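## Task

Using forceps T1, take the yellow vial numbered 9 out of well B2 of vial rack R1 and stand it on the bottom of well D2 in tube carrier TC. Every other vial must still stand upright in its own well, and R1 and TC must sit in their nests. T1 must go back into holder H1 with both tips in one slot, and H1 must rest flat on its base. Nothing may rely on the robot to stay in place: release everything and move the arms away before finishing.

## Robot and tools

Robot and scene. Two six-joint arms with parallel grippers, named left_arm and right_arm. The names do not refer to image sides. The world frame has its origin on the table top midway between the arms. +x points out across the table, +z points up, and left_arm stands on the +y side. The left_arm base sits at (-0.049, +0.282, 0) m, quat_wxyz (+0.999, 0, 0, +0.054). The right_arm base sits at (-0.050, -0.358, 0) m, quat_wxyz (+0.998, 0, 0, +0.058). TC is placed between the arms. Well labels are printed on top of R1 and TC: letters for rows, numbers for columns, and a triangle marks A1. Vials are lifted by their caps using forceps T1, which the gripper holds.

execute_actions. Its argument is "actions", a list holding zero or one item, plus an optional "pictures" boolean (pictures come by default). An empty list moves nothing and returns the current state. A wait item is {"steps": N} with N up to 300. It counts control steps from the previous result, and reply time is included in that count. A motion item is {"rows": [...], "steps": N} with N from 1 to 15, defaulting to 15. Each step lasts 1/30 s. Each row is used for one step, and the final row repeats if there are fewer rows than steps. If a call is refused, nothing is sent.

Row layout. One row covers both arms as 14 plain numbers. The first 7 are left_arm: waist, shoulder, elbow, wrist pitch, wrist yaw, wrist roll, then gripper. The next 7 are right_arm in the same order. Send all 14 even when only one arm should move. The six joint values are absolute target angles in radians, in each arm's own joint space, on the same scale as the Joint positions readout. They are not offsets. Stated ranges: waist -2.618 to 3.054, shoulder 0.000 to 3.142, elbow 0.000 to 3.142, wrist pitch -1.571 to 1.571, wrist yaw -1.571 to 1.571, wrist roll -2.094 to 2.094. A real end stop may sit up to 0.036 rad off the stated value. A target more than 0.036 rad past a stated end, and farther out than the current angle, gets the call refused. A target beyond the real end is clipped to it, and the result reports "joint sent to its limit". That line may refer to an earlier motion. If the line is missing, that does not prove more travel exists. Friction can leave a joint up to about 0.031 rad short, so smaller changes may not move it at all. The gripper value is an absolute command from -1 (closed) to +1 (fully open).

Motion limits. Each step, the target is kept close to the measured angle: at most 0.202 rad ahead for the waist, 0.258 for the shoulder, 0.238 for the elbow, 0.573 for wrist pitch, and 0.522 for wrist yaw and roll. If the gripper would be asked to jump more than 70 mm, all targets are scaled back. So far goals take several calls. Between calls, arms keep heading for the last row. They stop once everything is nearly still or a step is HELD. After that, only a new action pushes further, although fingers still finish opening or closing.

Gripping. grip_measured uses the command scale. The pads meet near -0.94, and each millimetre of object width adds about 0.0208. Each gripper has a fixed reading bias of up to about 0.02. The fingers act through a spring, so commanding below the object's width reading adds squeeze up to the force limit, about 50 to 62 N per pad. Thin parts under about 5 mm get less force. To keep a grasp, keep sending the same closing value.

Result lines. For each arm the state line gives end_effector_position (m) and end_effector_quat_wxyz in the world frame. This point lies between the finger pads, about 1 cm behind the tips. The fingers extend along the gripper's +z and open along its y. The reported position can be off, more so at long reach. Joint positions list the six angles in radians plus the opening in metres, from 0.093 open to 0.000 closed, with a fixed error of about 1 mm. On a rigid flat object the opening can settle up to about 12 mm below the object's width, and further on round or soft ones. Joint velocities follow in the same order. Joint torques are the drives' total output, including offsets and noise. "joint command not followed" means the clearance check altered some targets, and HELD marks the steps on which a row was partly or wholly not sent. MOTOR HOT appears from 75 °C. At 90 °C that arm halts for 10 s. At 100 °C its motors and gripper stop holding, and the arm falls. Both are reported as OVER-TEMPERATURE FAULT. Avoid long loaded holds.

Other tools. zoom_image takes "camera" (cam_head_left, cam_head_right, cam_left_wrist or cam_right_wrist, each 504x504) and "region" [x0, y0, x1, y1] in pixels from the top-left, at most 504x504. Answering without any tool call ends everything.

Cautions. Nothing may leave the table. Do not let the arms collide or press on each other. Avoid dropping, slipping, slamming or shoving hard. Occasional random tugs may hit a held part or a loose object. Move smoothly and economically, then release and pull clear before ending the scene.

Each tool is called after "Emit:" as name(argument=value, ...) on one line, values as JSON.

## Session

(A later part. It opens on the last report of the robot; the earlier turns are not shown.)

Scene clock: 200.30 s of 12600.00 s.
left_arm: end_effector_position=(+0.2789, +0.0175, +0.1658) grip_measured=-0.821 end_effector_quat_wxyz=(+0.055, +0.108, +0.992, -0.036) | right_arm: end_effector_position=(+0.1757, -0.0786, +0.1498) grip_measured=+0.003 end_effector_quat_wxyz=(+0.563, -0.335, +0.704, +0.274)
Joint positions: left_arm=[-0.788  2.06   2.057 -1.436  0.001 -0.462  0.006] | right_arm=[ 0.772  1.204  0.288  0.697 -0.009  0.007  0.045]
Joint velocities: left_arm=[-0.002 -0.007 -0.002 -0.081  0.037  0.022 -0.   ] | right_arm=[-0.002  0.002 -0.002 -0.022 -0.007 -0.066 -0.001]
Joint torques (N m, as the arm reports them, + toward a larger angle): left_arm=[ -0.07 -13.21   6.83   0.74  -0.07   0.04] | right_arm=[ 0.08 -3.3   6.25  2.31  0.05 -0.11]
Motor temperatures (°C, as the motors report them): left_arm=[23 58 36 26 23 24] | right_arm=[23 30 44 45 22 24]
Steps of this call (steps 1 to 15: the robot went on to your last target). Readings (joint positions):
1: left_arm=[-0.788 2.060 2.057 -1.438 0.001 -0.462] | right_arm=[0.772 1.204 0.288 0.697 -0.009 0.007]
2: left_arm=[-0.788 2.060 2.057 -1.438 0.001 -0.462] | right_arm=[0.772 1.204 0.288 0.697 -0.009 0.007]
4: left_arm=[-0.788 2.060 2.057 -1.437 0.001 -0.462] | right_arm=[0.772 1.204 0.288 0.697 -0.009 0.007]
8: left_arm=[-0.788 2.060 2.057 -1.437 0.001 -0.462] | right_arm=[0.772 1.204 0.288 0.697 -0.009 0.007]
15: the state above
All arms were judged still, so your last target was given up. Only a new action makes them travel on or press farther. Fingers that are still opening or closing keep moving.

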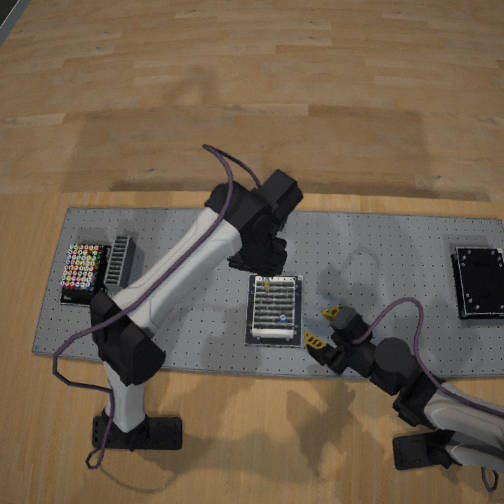

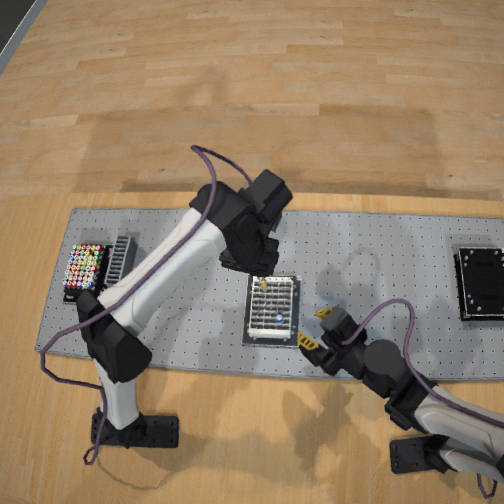

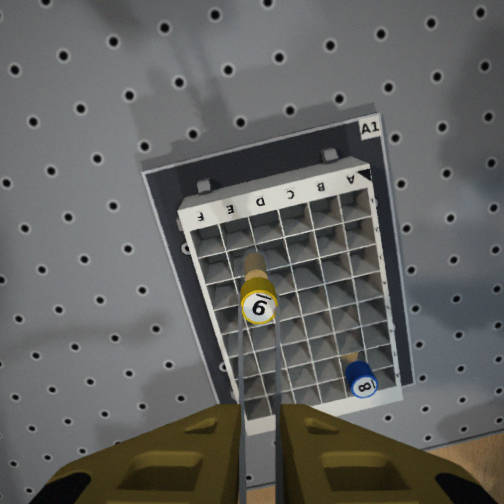

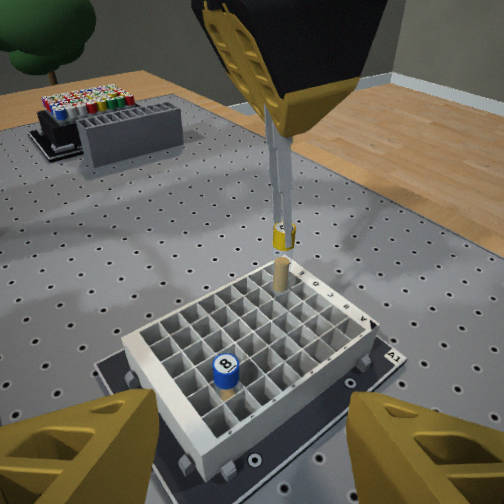

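Emit:
execute_actions(actions=[{"rows":[[-0.814,2.072,2.075,-1.411,-0.005,-0.46,-0.83,0.775,1.2,0.28,0.72,0,0,0]],"steps":15}], pictures=false)

Emit:
execute_actions(actions=[{"steps":10}])

Emit:
zoom_image(camera="cam_left_wrist", region=[170, 160, 370, 360])

Emit:
zoom_image(camera="cam_right_wrist", region=[200, 200, 380, 380])

Scene clock: 207.50 s of 12600.00 s.
left_arm: end_effector_position=(+0.2756, +0.0100, +0.1661) grip_measured=-0.821 end_effector_quat_wxyz=(+0.059, +0.117, +0.991, -0.039) | right_arm: end_effector_position=(+0.1757, -0.0786, +0.1498) grip_measured=+0.003 end_effector_quat_wxyz=(+0.563, -0.335, +0.704, +0.274)
Joint positions: left_arm=[-0.807  2.06   2.057 -1.427 -0.    -0.462  0.006] | right_arm=[ 0.772  1.204  0.288  0.697 -0.009  0.007  0.045]
Joint velocities: left_arm=[-0.012  0.007  0.012 -0.007 -0.022  0.066  0.001] | right_arm=[ 0.017 -0.002 -0.012  0.051  0.007 -0.007 -0.001]
Joint torques (N m, as the arm reports them, + toward a larger angle): left_arm=[ -1.04 -11.45   9.21   0.74  -0.06   0.03] | right_arm=[ 0.36 -3.56  6.22  2.25  0.08 -0.13]
Motor temperatures (°C, as the motors report them): left_arm=[23 58 36 26 23 24] | right_arm=[23 30 43 45 22 24]
Steps of this call (steps 1 to 90: nothing new was sent; then 3.70 s passed at rest; steps 91 to 105: all 15 steps of this action). Readings (joint positions):
91: left_arm=[-0.789 2.060 2.057 -1.435 0.001 -0.462] | right_arm=[0.772 1.204 0.288 0.697 -0.009 0.007]
92: left_arm=[-0.792 2.060 2.057 -1.433 -0.000 -0.462] | right_arm=[0.772 1.204 0.288 0.697 -0.009 0.007]
94: left_arm=[-0.800 2.060 2.057 -1.431 -0.000 -0.462] | right_arm=[0.772 1.204 0.288 0.697 -0.009 0.007]
98: left_arm=[-0.807 2.060 2.057 -1.428 -0.000 -0.462] | right_arm=[0.772 1.204 0.288 0.697 -0.009 0.007]
105: the state above

Scene clock: 207.83 s of 12600.00 s.
left_arm: end_effector_position=(+0.2757, +0.0100, +0.1661) grip_measured=-0.821 end_effector_quat_wxyz=(+0.059, +0.117, +0.991, -0.039) | right_arm: end_effector_position=(+0.1757, -0.0786, +0.1498) grip_measured=+0.003 end_effector_quat_wxyz=(+0.563, -0.335, +0.704, +0.274)
Joint positions: left_arm=[-0.807  2.06   2.057 -1.427 -0.    -0.462  0.006] | right_arm=[ 0.772  1.204  0.288  0.697 -0.009  0.007  0.045]
Joint velocities: left_arm=[-0.002  0.017  0.012  0.022 -0.066 -0.007 -0.   ] | right_arm=[-0.007 -0.002  0.002  0.037  0.007  0.051 -0.   ]
Joint torques (N m, as the arm reports them, + toward a larger angle): left_arm=[ -1.   -11.47   9.23   0.75  -0.01   0.  ] | right_arm=[ 0.14 -3.55  6.29  2.27 -0.02 -0.08]
Motor temperatures (°C, as the motors report them): left_arm=[23 58 36 26 23 24] | right_arm=[23 30 43 45 22 24]
Steps of this call (steps 1 to 10: the robot went on to your last target). Readings (joint positions):
1: left_arm=[-0.807 2.060 2.057 -1.427 -0.000 -0.462] | right_arm=[0.772 1.204 0.288 0.697 -0.009 0.007]
2: left_arm=[-0.807 2.060 2.057 -1.427 -0.000 -0.462] | right_arm=[0.772 1.204 0.288 0.697 -0.009 0.007]
4: left_arm=[-0.807 2.060 2.057 -1.427 -0.000 -0.462] | right_arm=[0.772 1.204 0.288 0.697 -0.009 0.007]
8: left_arm=[-0.807 2.060 2.057 -1.427 -0.000 -0.462] | right_arm=[0.772 1.204 0.288 0.697 -0.009 0.007]
10: the state above

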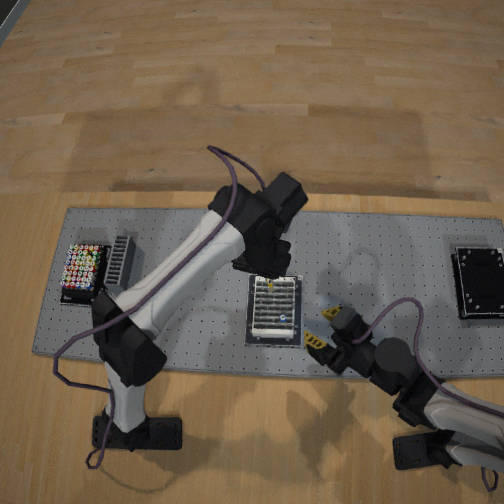

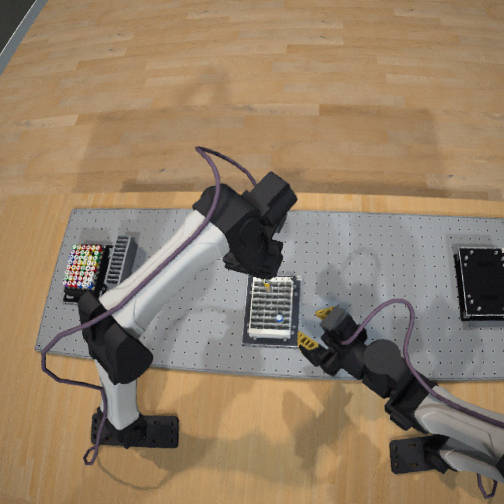

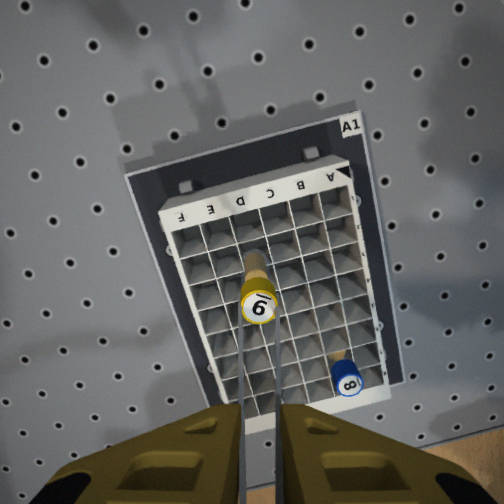

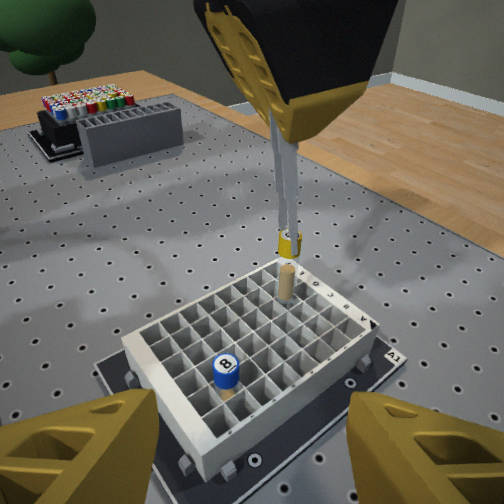

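Region (170, 160, 370, 360) of cam_left_wrist's 504x504 image, scaled by 2.520, with more detail than that image has.

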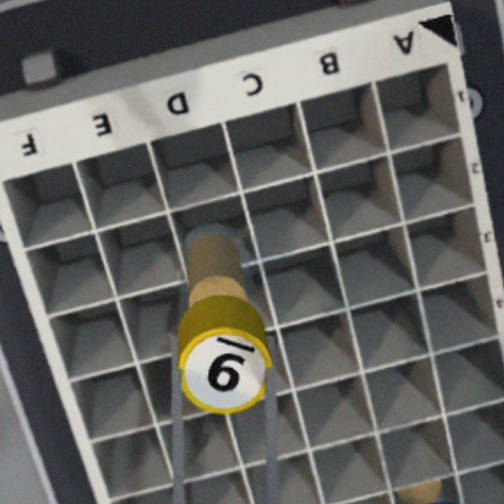

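Region (200, 200, 380, 380) of cam_right_wrist's 504x504 image, scaled by 2.800, with more detail than that image has.

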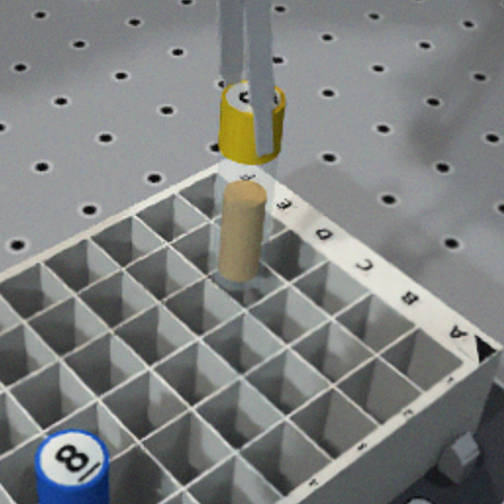

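Emit:
execute_actions(actions=[{"rows":[[-0.807,2.042,2.007,-1.382,-0.003,-0.46,-0.83,0.775,1.2,0.28,0.72,0,0,0]],"steps":15}], pictures=false)

Emit:
execute_actions(actions=[{"steps":10}])

Emit:
zoom_image(camera="cam_left_wrist", region=[190, 190, 330, 330])

Emit:
zoom_image(camera="cam_right_wrist", region=[220, 220, 360, 360])

Scene clock: 211.00 s of 12600.00 s.
left_arm: end_effector_position=(+0.2760, +0.0097, +0.1599) grip_measured=-0.821 end_effector_quat_wxyz=(+0.060, +0.117, +0.990, -0.039) | right_arm: end_effector_position=(+0.1757, -0.0786, +0.1498) grip_measured=+0.003 end_effector_quat_wxyz=(+0.563, -0.335, +0.704, +0.274)
Joint positions: left_arm=[-0.807  2.052  2.021 -1.396 -0.    -0.462  0.006] | right_arm=[ 0.772  1.204  0.288  0.697 -0.009  0.007  0.045]
Joint velocities: left_arm=[ 0.002 -0.007  0.017  0.051  0.022 -0.037  0.001] | right_arm=[-0.012 -0.002 -0.007 -0.007 -0.022 -0.007  0.   ]
Joint torques (N m, as the arm reports them, + toward a larger angle): left_arm=[ -0.55 -13.5    6.42   0.72  -0.02   0.08] | right_arm=[ 0.27 -3.45  5.97  2.27  0.07 -0.12]
Motor temperatures (°C, as the motors report them): left_arm=[23 58 36 26 23 24] | right_arm=[23 30 43 45 22 24]
Steps of this call (steps 1 to 15: the robot went on to your last target; steps 16 to 80: nothing new was sent; steps 81 to 95: all 15 steps of this action). Readings (joint positions):
81: left_arm=[-0.807 2.058 2.050 -1.421 -0.000 -0.462] | right_arm=[0.772 1.204 0.288 0.697 -0.009 0.007]
82: left_arm=[-0.807 2.056 2.041 -1.414 -0.000 -0.462] | right_arm=[0.772 1.204 0.288 0.697 -0.009 0.007]
84: left_arm=[-0.807 2.054 2.033 -1.406 -0.000 -0.462] | right_arm=[0.772 1.204 0.288 0.697 -0.009 0.007]
88: left_arm=[-0.807 2.052 2.027 -1.398 -0.000 -0.462] | right_arm=[0.772 1.204 0.288 0.697 -0.009 0.007]
95: the state above

Scene clock: 211.33 s of 12600.00 s.
left_arm: end_effector_position=(+0.2761, +0.0097, +0.1599) grip_measured=-0.821 end_effector_quat_wxyz=(+0.060, +0.117, +0.990, -0.039) | right_arm: end_effector_position=(+0.1757, -0.0786, +0.1498) grip_measured=+0.003 end_effector_quat_wxyz=(+0.563, -0.335, +0.704, +0.274)
Joint positions: left_arm=[-0.807  2.052  2.021 -1.395 -0.    -0.462  0.006] | right_arm=[ 0.772  1.204  0.288  0.697 -0.009  0.007  0.045]
Joint velocities: left_arm=[-0.002 -0.007 -0.012 -0.037  0.007 -0.051 -0.001] | right_arm=[-0.017  0.007 -0.002 -0.037  0.022  0.051  0.   ]
Joint torques (N m, as the arm reports them, + toward a larger angle): left_arm=[ -0.47 -13.55   6.34   0.77  -0.04   0.08] | right_arm=[ 0.22 -3.36  6.28  2.25 -0.04 -0.06]
Motor temperatures (°C, as the motors report them): left_arm=[23 58 36 26 23 24] | right_arm=[23 30 43 45 22 24]
Steps of this call (steps 1 to 10: the robot went on to your last target). Readings (joint positions):
1: left_arm=[-0.807 2.052 2.021 -1.396 -0.000 -0.462] | right_arm=[0.772 1.204 0.288 0.697 -0.009 0.007]
2: left_arm=[-0.807 2.052 2.021 -1.396 -0.000 -0.462] | right_arm=[0.772 1.204 0.288 0.697 -0.009 0.007]
4: left_arm=[-0.807 2.052 2.021 -1.395 -0.000 -0.462] | right_arm=[0.772 1.204 0.288 0.697 -0.009 0.007]
8: left_arm=[-0.807 2.052 2.021 -1.395 -0.000 -0.462] | right_arm=[0.772 1.204 0.288 0.697 -0.009 0.007]
10: the state above

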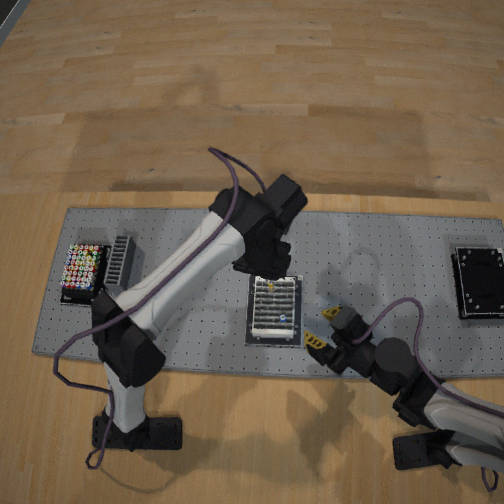

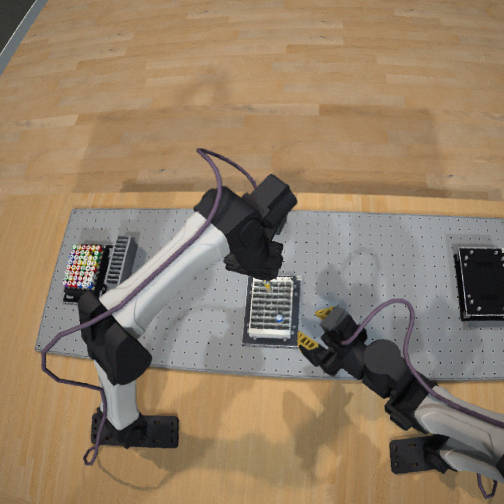

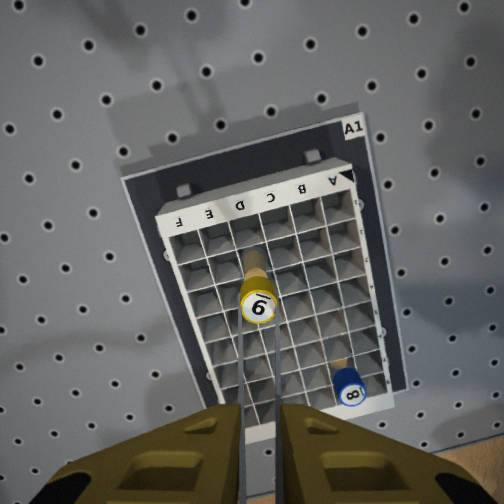

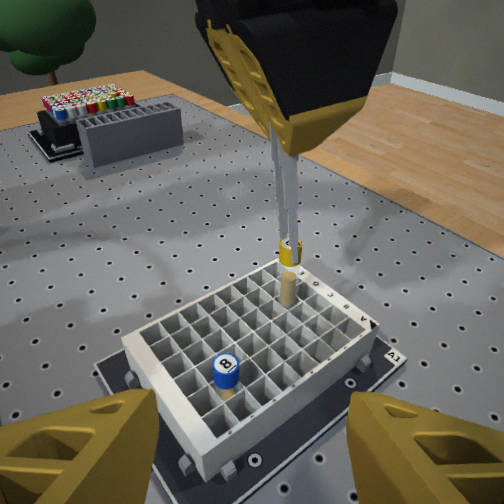

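Region (190, 190, 330, 330) of cam_left_wrist's 504x504 image, scaled by 3.600, with more detail than that image has.

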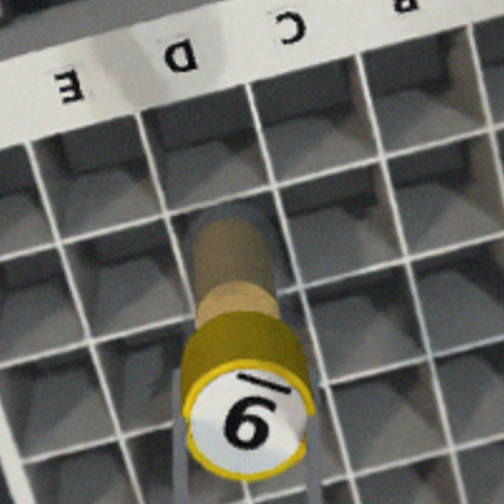

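Region (220, 220, 360, 360) of cam_right_wrist's 504x504 image, scaled by 3.600, with more detail than that image has.

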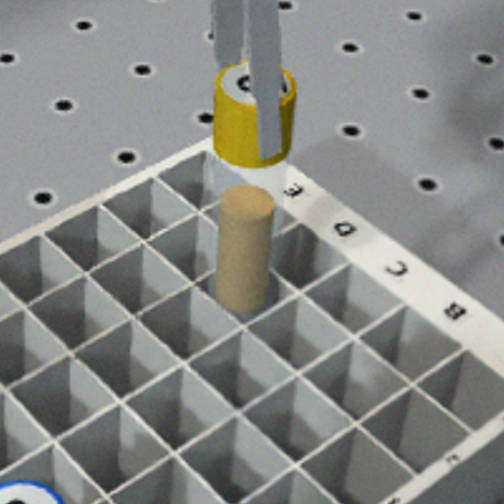

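Emit:
execute_actions(actions=[{"rows":[[-0.807,2.037,1.977,-1.356,-0.003,-0.46,-0.83,0.775,1.2,0.28,0.72,0,0,0]],"steps":15}], pictures=false)

Emit:
execute_actions(actions=[{"steps":8}])

Emit:
zoom_image(camera="cam_left_wrist", region=[190, 190, 330, 330])

Emit:
zoom_image(camera="cam_right_wrist", region=[220, 220, 360, 360])

Scene clock: 214.70 s of 12600.00 s.
left_arm: end_effector_position=(+0.2762, +0.0096, +0.1534) grip_measured=-0.821 end_effector_quat_wxyz=(+0.059, +0.117, +0.991, -0.039) | right_arm: end_effector_position=(+0.1757, -0.0786, +0.1498) grip_measured=+0.003 end_effector_quat_wxyz=(+0.563, -0.335, +0.704, +0.274)
Joint positions: left_arm=[-0.807  2.05   1.991 -1.37  -0.    -0.462  0.006] | right_arm=[ 0.772  1.204  0.288  0.697 -0.009  0.007  0.045]
Joint velocities: left_arm=[-0.012 -0.002 -0.002  0.037  0.066 -0.022 -0.   ] | right_arm=[ 0.002 -0.017  0.012 -0.037  0.007  0.051 -0.   ]
Joint torques (N m, as the arm reports them, + toward a larger angle): left_arm=[ -0.46 -13.57   6.36   0.71   0.     0.03] | right_arm=[ 0.04 -3.43  6.48  2.29  0.08 -0.09]
Motor temperatures (°C, as the motors report them): left_arm=[23 58 36 26 23 24] | right_arm=[23 30 43 45 22 24]
Steps of this call (steps 1 to 15: the robot went on to your last target; steps 16 to 86: nothing new was sent; steps 87 to 101: all 15 steps of this action). Readings (joint positions):
87: left_arm=[-0.807 2.051 2.015 -1.390 -0.000 -0.462] | right_arm=[0.772 1.204 0.288 0.697 -0.009 0.007]
88: left_arm=[-0.807 2.050 2.008 -1.385 -0.000 -0.462] | right_arm=[0.772 1.204 0.288 0.697 -0.009 0.007]
90: left_arm=[-0.807 2.050 1.996 -1.378 -0.000 -0.462] | right_arm=[0.772 1.204 0.288 0.697 -0.009 0.007]
94: left_arm=[-0.807 2.050 1.991 -1.371 -0.000 -0.462] | right_arm=[0.772 1.204 0.288 0.697 -0.009 0.007]
101: the state above

Scene clock: 214.97 s of 12600.00 s.
left_arm: end_effector_position=(+0.2762, +0.0096, +0.1534) grip_measured=-0.821 end_effector_quat_wxyz=(+0.059, +0.117, +0.991, -0.039) | right_arm: end_effector_position=(+0.1757, -0.0786, +0.1498) grip_measured=+0.003 end_effector_quat_wxyz=(+0.563, -0.335, +0.704, +0.274)
Joint positions: left_arm=[-0.807  2.05   1.991 -1.37  -0.    -0.462  0.006] | right_arm=[ 0.772  1.204  0.288  0.697 -0.009  0.007  0.045]
Joint velocities: left_arm=[ 0.012  0.007  0.007 -0.037 -0.022 -0.022 -0.001] | right_arm=[-0.002 -0.002  0.017 -0.007  0.007  0.081  0.   ]
Joint torques (N m, as the arm reports them, + toward a larger angle): left_arm=[ -0.45 -13.6    6.44   0.76  -0.04   0.08] | right_arm=[-0.01 -3.41  6.15  2.24  0.04 -0.11]
Motor temperatures (°C, as the motors report them): left_arm=[23 58 36 26 23 24] | right_arm=[23 30 43 45 22 24]
Steps of this call (steps 1 to 8: the robot went on to your last target). Readings (joint positions):
1: left_arm=[-0.807 2.050 1.991 -1.370 -0.000 -0.462] | right_arm=[0.772 1.204 0.288 0.697 -0.009 0.007]
2: left_arm=[-0.807 2.050 1.991 -1.370 -0.000 -0.462] | right_arm=[0.772 1.204 0.288 0.697 -0.009 0.007]
4: left_arm=[-0.807 2.050 1.991 -1.370 -0.000 -0.462] | right_arm=[0.772 1.204 0.288 0.697 -0.009 0.007]
8: the state above

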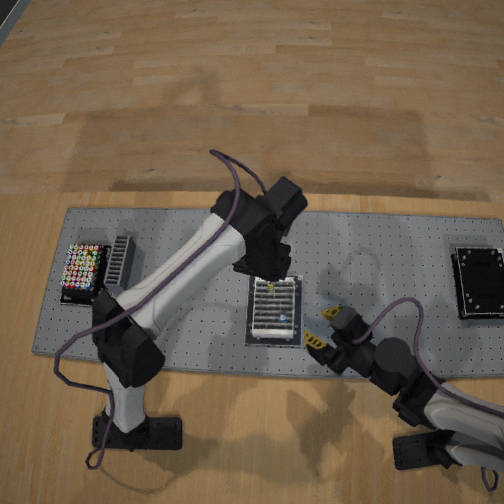

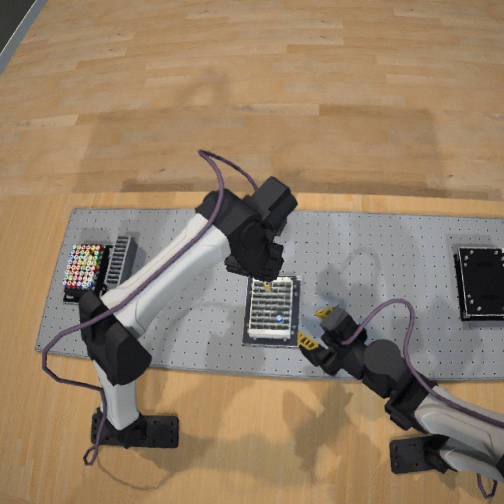

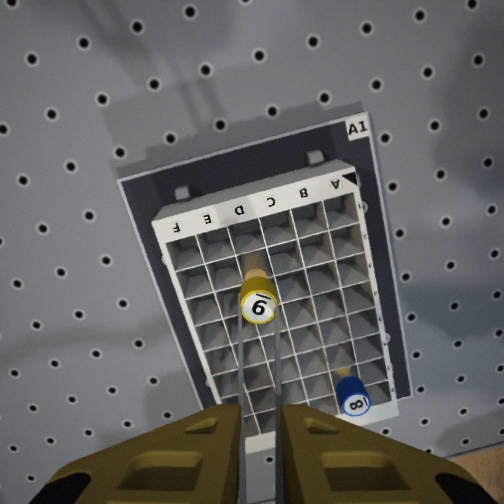

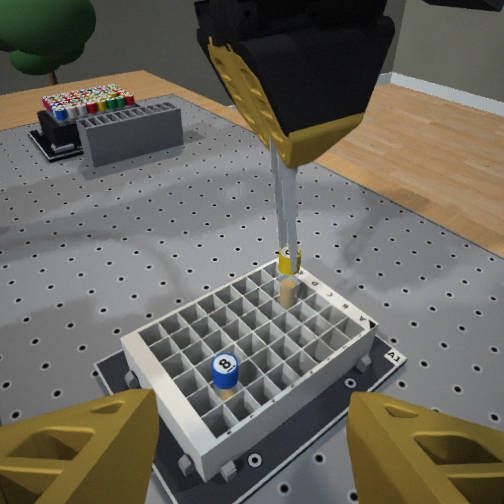

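Region (190, 190, 330, 330) of cam_left_wrist's 504x504 image, scaled by 3.600, with more detail than that image has.

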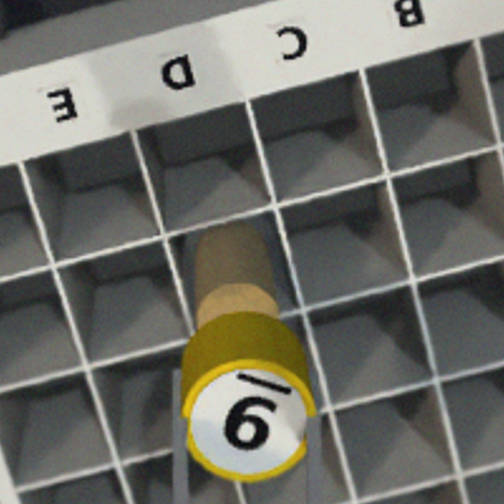

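Region (220, 220, 360, 360) of cam_right_wrist's 504x504 image, scaled by 3.600, with more detail than that image has.

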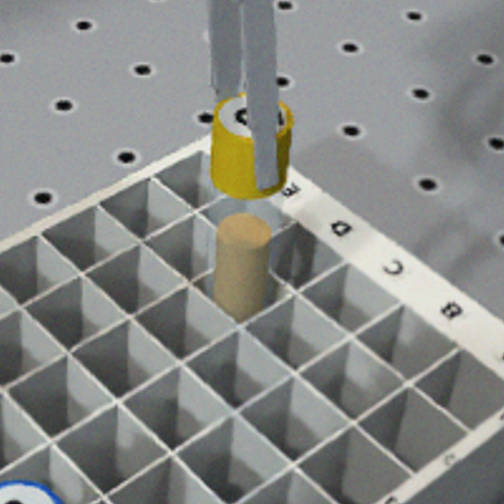

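Emit:
execute_actions(actions=[{"rows":[[-0.807,2.035,1.948,-1.326,-0.003,-0.46,-0.83,0.775,1.2,0.28,0.72,0,0,0]],"steps":15}], pictures=false)

Emit:
execute_actions(actions=[{"rows":[[-0.807,2.03,1.918,-1.30,-0.003,-0.46,-0.83,0.775,1.2,0.28,0.72,0,0,0]],"steps":15}])

Emit:
zoom_image(camera="cam_right_wrist", region=[180, 220, 380, 420])

Scene clock: 218.27 s of 12600.00 s.
left_arm: end_effector_position=(+0.2769, +0.0090, +0.1470) grip_measured=-0.821 end_effector_quat_wxyz=(+0.060, +0.117, +0.990, -0.039) | right_arm: end_effector_position=(+0.1757, -0.0786, +0.1498) grip_measured=+0.003 end_effector_quat_wxyz=(+0.563, -0.335, +0.704, +0.274)
Joint positions: left_arm=[-0.807  2.047  1.962 -1.342 -0.    -0.462  0.006] | right_arm=[ 0.772  1.204  0.288  0.697 -0.009  0.007  0.045]
Joint velocities: left_arm=[-0.002 -0.002  0.012 -0.037 -0.007 -0.037  0.   ] | right_arm=[-0.017 -0.002  0.002 -0.081 -0.007 -0.022 -0.001]
Joint torques (N m, as the arm reports them, + toward a larger angle): left_arm=[ -0.39 -13.41   6.47   0.76  -0.01   0.05] | right_arm=[ 0.19 -3.45  6.07  2.32  0.05 -0.1 ]
Motor temperatures (°C, as the motors report them): left_arm=[23 58 36 26 23 24] | right_arm=[23 30 42 45 22 24]
Steps of this call (steps 1 to 15: the robot went on to your last target; steps 16 to 84: nothing new was sent; steps 85 to 99: all 15 steps of this action). Readings (joint positions):
85: left_arm=[-0.807 2.048 1.986 -1.364 -0.000 -0.462] | right_arm=[0.772 1.204 0.288 0.697 -0.009 0.007]
86: left_arm=[-0.807 2.047 1.978 -1.358 -0.000 -0.462] | right_arm=[0.772 1.204 0.288 0.697 -0.009 0.007]
88: left_arm=[-0.807 2.047 1.967 -1.351 -0.000 -0.462] | right_arm=[0.772 1.204 0.288 0.697 -0.009 0.007]
92: left_arm=[-0.807 2.047 1.962 -1.343 -0.000 -0.462] | right_arm=[0.772 1.204 0.288 0.697 -0.009 0.007]
99: the state above

Scene clock: 218.77 s of 12600.00 s.
left_arm: end_effector_position=(+0.2769, +0.0090, +0.1408) grip_measured=-0.821 end_effector_quat_wxyz=(+0.060, +0.117, +0.991, -0.039) | right_arm: end_effector_position=(+0.1757, -0.0786, +0.1498) grip_measured=+0.003 end_effector_quat_wxyz=(+0.563, -0.335, +0.704, +0.274)
Joint positions: left_arm=[-0.807  2.044  1.932 -1.316 -0.    -0.462  0.006] | right_arm=[ 0.772  1.204  0.288  0.697 -0.009  0.007  0.045]
Joint velocities: left_arm=[ 0.022 -0.002 -0.002 -0.007 -0.081  0.007 -0.   ] | right_arm=[ 0.002  0.002  0.007  0.007 -0.066 -0.037 -0.001]
Joint torques (N m, as the arm reports them, + toward a larger angle): left_arm=[ -0.56 -13.84   6.52   0.76  -0.05   0.06] | right_arm=[ 0.13 -3.33  6.25  2.3   0.05 -0.13]
Motor temperatures (°C, as the motors report them): left_arm=[23 58 36 26 23 24] | right_arm=[23 30 42 45 22 24]
Steps of this call (steps 1 to 15: all 15 steps of this action). Readings (joint positions):
1: left_arm=[-0.807 2.046 1.956 -1.336 -0.000 -0.462] | right_arm=[0.772 1.204 0.288 0.697 -0.009 0.007]
2: left_arm=[-0.807 2.044 1.948 -1.331 -0.000 -0.462] | right_arm=[0.772 1.204 0.288 0.697 -0.009 0.007]
4: left_arm=[-0.807 2.044 1.937 -1.325 -0.000 -0.462] | right_arm=[0.772 1.204 0.288 0.697 -0.009 0.007]
8: left_arm=[-0.807 2.044 1.932 -1.317 -0.000 -0.462] | right_arm=[0.772 1.204 0.288 0.697 -0.009 0.007]
15: the state above

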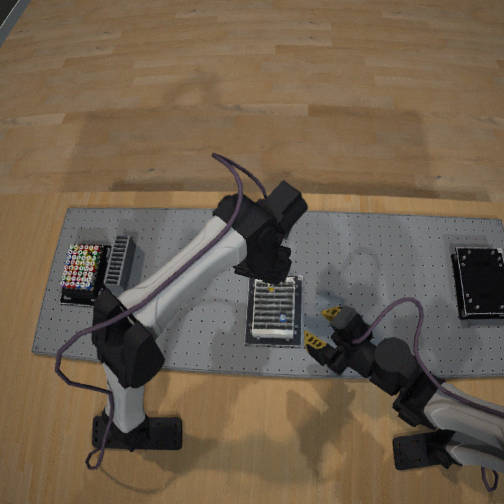

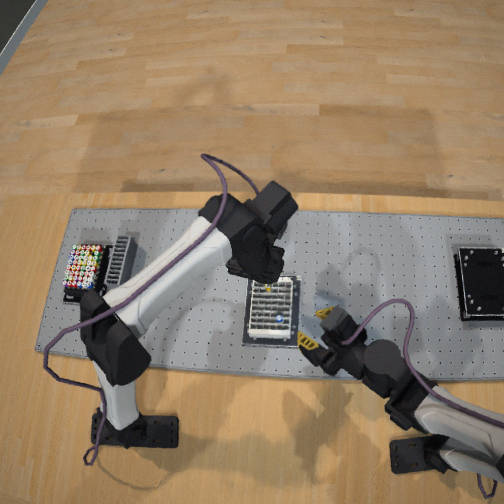

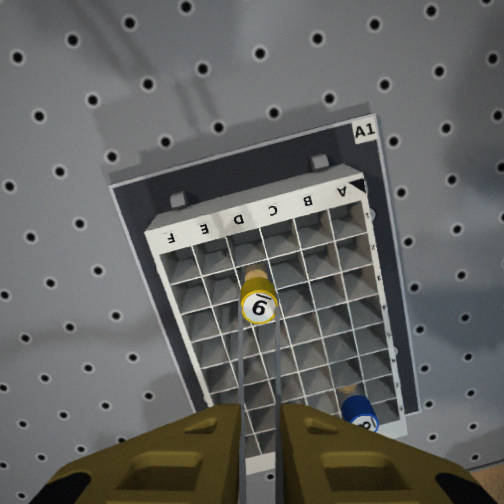

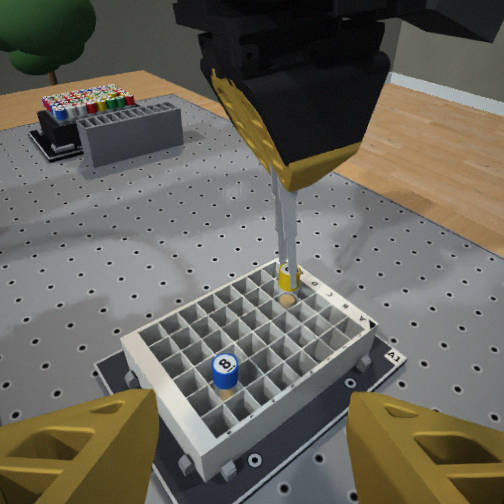

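Region (180, 220, 380, 420) of cam_right_wrist's 504x504 image, scaled by 2.520, with more detail than that image has.

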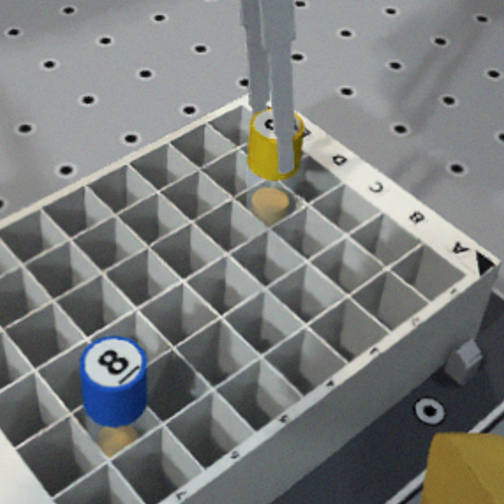

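Nearly at the floor. Release and lift.

Emit:
execute_actions(actions=[{"rows":[[-0.807,2.04,1.93,-1.31,-0.003,-0.46,-0.72,0.775,1.2,0.28,0.72,0,0,0]],"steps":12}], pictures=false)

Emit:
execute_actions(actions=[{"rows":[[-0.807,2.05,2.01,-1.385,-0.003,-0.46,-0.72,0.775,1.2,0.28,0.72,0,0,0]],"steps":12}], pictures=false)

Emit:
execute_actions(actions=[{"rows":[[-0.807,2.05,2.09,-1.465,-0.003,-0.46,-0.80,0.775,1.2,0.28,0.72,0,0,0]],"steps":15}])

Emit:
zoom_image(camera="cam_right_wrist", region=[80, 150, 420, 490])

Scene clock: 223.00 s of 12600.00 s.
left_arm: end_effector_position=(+0.2769, +0.0090, +0.1408) grip_measured=-0.721 end_effector_quat_wxyz=(+0.060, +0.117, +0.991, -0.039) | right_arm: end_effector_position=(+0.1757, -0.0786, +0.1498) grip_measured=+0.003 end_effector_quat_wxyz=(+0.563, -0.335, +0.704, +0.274)
Joint positions: left_arm=[-0.807  2.044  1.932 -1.316 -0.    -0.462  0.011] | right_arm=[ 0.772  1.204  0.288  0.697 -0.009  0.007  0.045]
Joint velocities: left_arm=[-0.012 -0.002 -0.007 -0.022 -0.022 -0.037  0.   ] | right_arm=[-0.012 -0.012  0.012  0.051  0.037 -0.022  0.   ]
Joint torques (N m, as the arm reports them, + toward a larger angle): left_arm=[ -0.57 -12.98   7.65   0.66  -0.02   0.07] | right_arm=[-0.03 -3.53  6.14  2.3   0.04 -0.09]
Motor temperatures (°C, as the motors report them): left_arm=[23 58 36 26 23 24] | right_arm=[23 30 42 45 22 24]
Steps of this call (steps 1 to 15: the robot went on to your last target; steps 16 to 90: nothing new was sent; then 0.83 s passed at rest; steps 91 to 102: all 12 steps of this action). Readings (joint positions):
91: left_arm=[-0.807 2.044 1.932 -1.316 -0.000 -0.462] | right_arm=[0.772 1.204 0.288 0.697 -0.009 0.007]
92: left_arm=[-0.807 2.044 1.932 -1.316 -0.000 -0.462] | right_arm=[0.772 1.204 0.288 0.697 -0.009 0.007]
94: left_arm=[-0.807 2.044 1.932 -1.316 -0.000 -0.462] | right_arm=[0.772 1.204 0.288 0.697 -0.009 0.007]
98: left_arm=[-0.807 2.044 1.932 -1.316 -0.000 -0.462] | right_arm=[0.772 1.204 0.288 0.697 -0.009 0.007]
102: the state above

Scene clock: 223.40 s of 12600.00 s.
left_arm: end_effector_position=(+0.2767, +0.0091, +0.1526) grip_measured=-0.721 end_effector_quat_wxyz=(+0.059, +0.117, +0.991, -0.039) | right_arm: end_effector_position=(+0.1757, -0.0786, +0.1498) grip_measured=+0.003 end_effector_quat_wxyz=(+0.563, -0.335, +0.704, +0.274)
Joint positions: left_arm=[-0.807  2.052  1.992 -1.368 -0.    -0.462  0.011] | right_arm=[ 0.772  1.204  0.288  0.697 -0.009  0.007  0.045]
Joint velocities: left_arm=[-0.002 -0.007  0.002 -0.11   0.022 -0.037 -0.001] | right_arm=[-0.007  0.002 -0.007  0.007  0.022  0.007 -0.   ]
Joint torques (N m, as the arm reports them, + toward a larger angle): left_arm=[ -0.68 -12.92   9.24   0.5   -0.03   0.05] | right_arm=[ 0.21 -3.4   6.31  2.29  0.05 -0.08]
Motor temperatures (°C, as the motors report them): left_arm=[23 58 36 26 23 24] | right_arm=[23 30 42 45 22 24]
Steps of this call (steps 1 to 12: all 12 steps of this action). Readings (joint positions):
1: left_arm=[-0.807 2.047 1.943 -1.328 -0.000 -0.462] | right_arm=[0.772 1.204 0.288 0.697 -0.009 0.007]
2: left_arm=[-0.807 2.052 1.959 -1.340 -0.000 -0.462] | right_arm=[0.772 1.204 0.288 0.697 -0.009 0.007]
4: left_arm=[-0.807 2.052 1.981 -1.350 -0.000 -0.462] | right_arm=[0.772 1.204 0.288 0.697 -0.009 0.007]
8: left_arm=[-0.807 2.052 1.992 -1.361 -0.000 -0.462] | right_arm=[0.772 1.204 0.288 0.697 -0.009 0.007]
12: the state above

Scene clock: 223.90 s of 12600.00 s.
left_arm: end_effector_position=(+0.2736, +0.0117, +0.1704) grip_measured=-0.793 end_effector_quat_wxyz=(+0.057, +0.118, +0.991, -0.037) | right_arm: end_effector_position=(+0.1757, -0.0786, +0.1498) grip_measured=+0.003 end_effector_quat_wxyz=(+0.563, -0.335, +0.704, +0.274)
Joint positions: left_arm=[-0.807  2.058  2.073 -1.45  -0.    -0.462  0.007] | right_arm=[ 0.772  1.204  0.288  0.697 -0.009  0.007  0.045]
Joint velocities: left_arm=[ 0.017 -0.012 -0.012 -0.022 -0.022  0.007 -0.001] | right_arm=[ 0.007 -0.027 -0.017  0.022 -0.007  0.007 -0.001]
Joint torques (N m, as the arm reports them, + toward a larger angle): left_arm=[ -0.56 -13.18   8.85   0.48  -0.04   0.04] | right_arm=[ 0.1  -3.59  6.2   2.24  0.05 -0.11]
Motor temperatures (°C, as the motors report them): left_arm=[23 58 36 26 23 24] | right_arm=[23 30 42 45 22 24]
Steps of this call (steps 1 to 15: all 15 steps of this action). Readings (joint positions):
1: left_arm=[-0.807 2.056 2.007 -1.385 -0.000 -0.462] | right_arm=[0.772 1.204 0.288 0.697 -0.009 0.007]
2: left_arm=[-0.807 2.061 2.028 -1.401 -0.000 -0.462] | right_arm=[0.772 1.204 0.288 0.697 -0.009 0.007]
4: left_arm=[-0.807 2.061 2.058 -1.416 -0.000 -0.462] | right_arm=[0.772 1.204 0.288 0.697 -0.009 0.007]
8: left_arm=[-0.807 2.058 2.073 -1.434 -0.000 -0.462] | right_arm=[0.772 1.204 0.288 0.697 -0.009 0.007]
15: the state above

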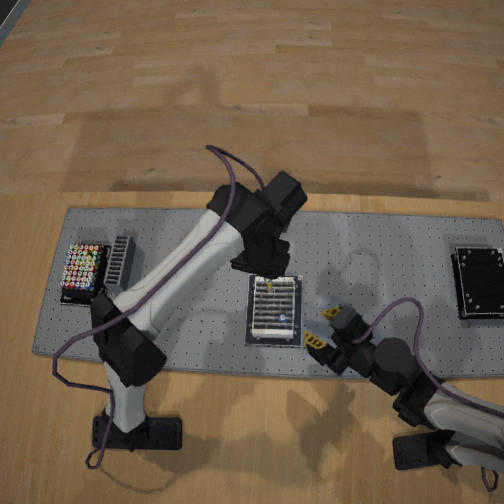

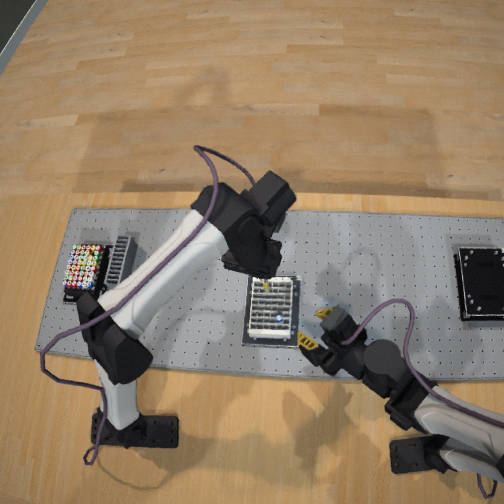

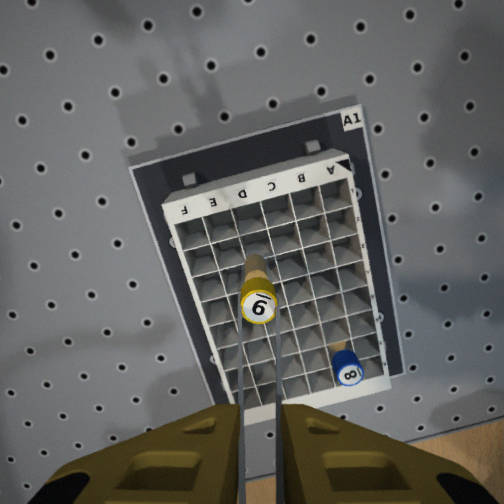

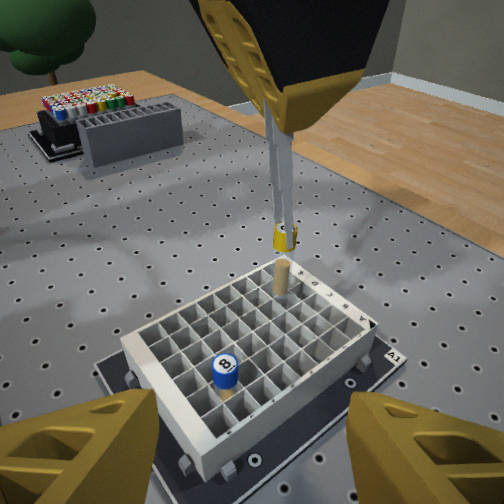

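Region (80, 150, 420, 490) of cam_right_wrist's 504x504 image, scaled by 1.482, with more detail than that image has.

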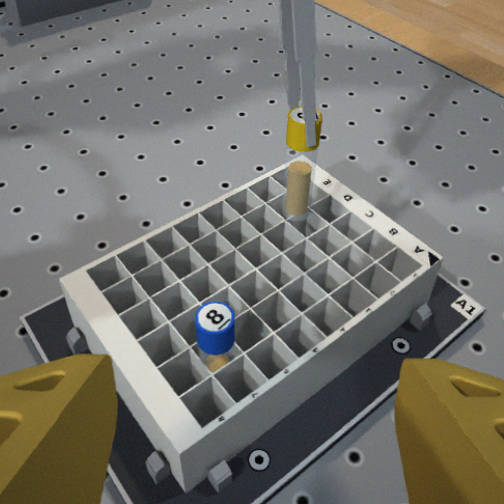

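Emit:
execute_actions(actions=[{"rows":[[-0.807,2.055,2.047,-1.405,-0.003,-0.46,-0.83,0.775,1.2,0.28,0.72,0,0,0]],"steps":15}], pictures=false)

Emit:
execute_actions(actions=[{"steps":8}])

Emit:
zoom_image(camera="cam_left_wrist", region=[190, 190, 330, 330])

Emit:
zoom_image(camera="cam_right_wrist", region=[220, 220, 360, 360])

Scene clock: 229.10 s of 12600.00 s.
left_arm: end_effector_position=(+0.2770, +0.0089, +0.1679) grip_measured=-0.821 end_effector_quat_wxyz=(+0.063, +0.117, +0.990, -0.042) | right_arm: end_effector_position=(+0.1757, -0.0786, +0.1498) grip_measured=+0.003 end_effector_quat_wxyz=(+0.563, -0.335, +0.704, +0.274)
Joint positions: left_arm=[-0.807  2.058  2.061 -1.422 -0.    -0.462  0.006] | right_arm=[ 0.772  1.204  0.288  0.697 -0.009  0.007  0.045]
Joint velocities: left_arm=[-0.007  0.007  0.012 -0.081 -0.051  0.007  0.   ] | right_arm=[-0.007 -0.007  0.007 -0.037 -0.007  0.037 -0.   ]
Joint torques (N m, as the arm reports them, + toward a larger angle): left_arm=[ -0.41 -12.94   6.4    0.76  -0.03   0.08] | right_arm=[-0.02 -3.23  6.15  2.28  0.05 -0.09]
Motor temperatures (°C, as the motors report them): left_arm=[23 58 36 26 23 24] | right_arm=[23 30 42 45 22 24]
Steps of this call (steps 1 to 15: the robot went on to your last target; steps 16 to 90: nothing new was sent; then 1.70 s passed at rest; steps 91 to 105: all 15 steps of this action). Readings (joint positions):
91: left_arm=[-0.807 2.058 2.071 -1.449 -0.000 -0.462] | right_arm=[0.772 1.204 0.288 0.697 -0.009 0.007]
92: left_arm=[-0.807 2.058 2.069 -1.443 -0.000 -0.462] | right_arm=[0.772 1.204 0.288 0.697 -0.009 0.007]
94: left_arm=[-0.807 2.058 2.063 -1.434 -0.000 -0.462] | right_arm=[0.772 1.204 0.288 0.697 -0.009 0.007]
98: left_arm=[-0.807 2.058 2.061 -1.427 -0.000 -0.462] | right_arm=[0.772 1.204 0.288 0.697 -0.009 0.007]
105: the state above

Scene clock: 229.37 s of 12600.00 s.
left_arm: end_effector_position=(+0.2771, +0.0088, +0.1680) grip_measured=-0.821 end_effector_quat_wxyz=(+0.064, +0.117, +0.990, -0.042) | right_arm: end_effector_position=(+0.1757, -0.0786, +0.1498) grip_measured=+0.003 end_effector_quat_wxyz=(+0.563, -0.335, +0.704, +0.274)
Joint positions: left_arm=[-0.807  2.058  2.061 -1.421 -0.    -0.462  0.006] | right_arm=[ 0.772  1.204  0.288  0.697 -0.009  0.007  0.045]
Joint velocities: left_arm=[-0.012  0.022 -0.002  0.022  0.007 -0.007  0.001] | right_arm=[-0.007  0.007 -0.017  0.022 -0.037 -0.066 -0.001]
Joint torques (N m, as the arm reports them, + toward a larger angle): left_arm=[ -0.65 -12.74   6.47   0.73  -0.03   0.02] | right_arm=[ 0.3  -3.41  6.34  2.31  0.03 -0.12]
Motor temperatures (°C, as the motors report them): left_arm=[23 58 36 26 23 24] | right_arm=[23 30 42 45 22 24]
Steps of this call (steps 1 to 8: the robot went on to your last target). Readings (joint positions):
1: left_arm=[-0.807 2.058 2.061 -1.422 -0.000 -0.462] | right_arm=[0.772 1.204 0.288 0.697 -0.009 0.007]
2: left_arm=[-0.807 2.058 2.061 -1.422 -0.000 -0.462] | right_arm=[0.772 1.204 0.288 0.697 -0.009 0.007]
4: left_arm=[-0.807 2.058 2.061 -1.421 -0.000 -0.462] | right_arm=[0.772 1.204 0.288 0.697 -0.009 0.007]
8: the state above

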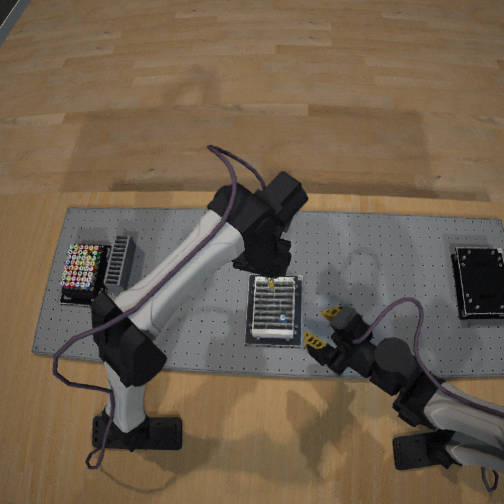

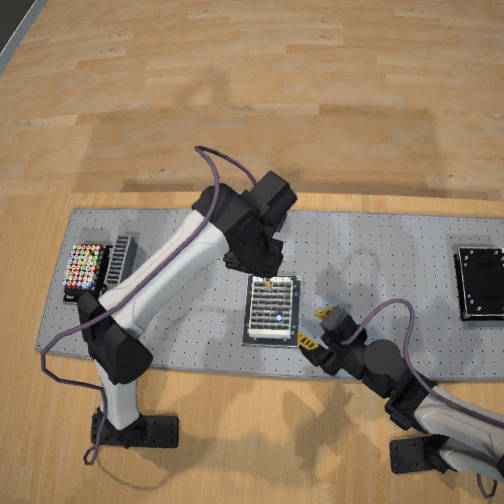

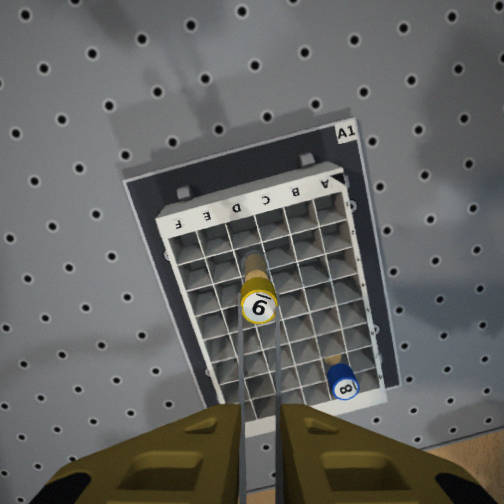

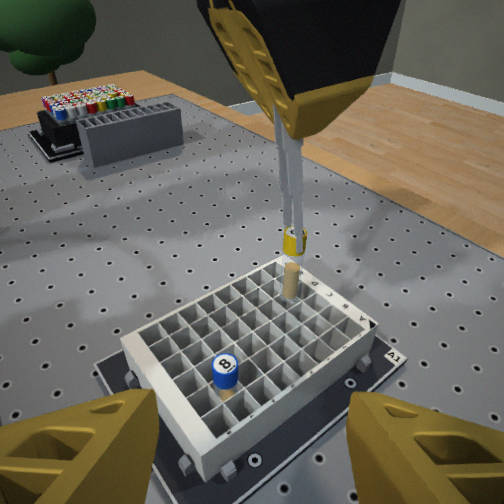

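Region (190, 190, 330, 330) of cam_left_wrist's 504x504 image, scaled by 3.600, with more detail than that image has.

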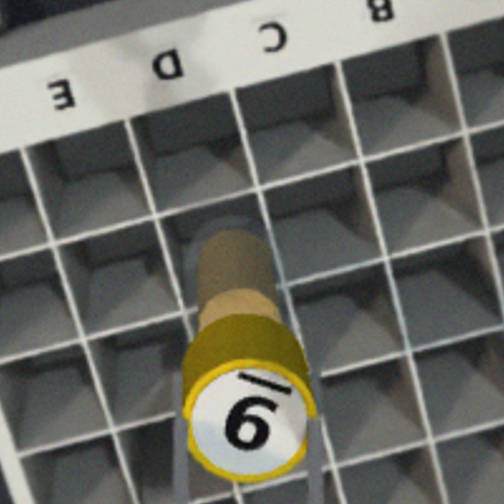

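Region (220, 220, 360, 360) of cam_right_wrist's 504x504 image, scaled by 3.600, with more detail than that image has.

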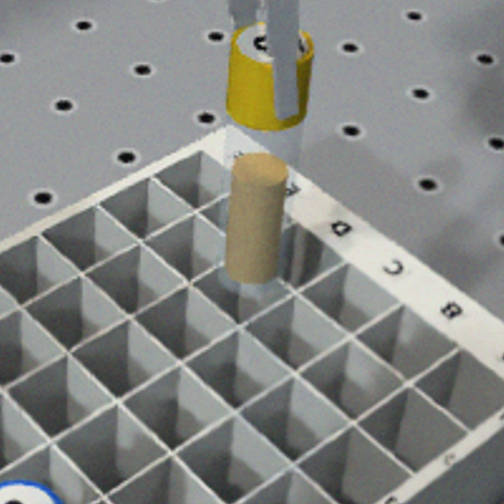

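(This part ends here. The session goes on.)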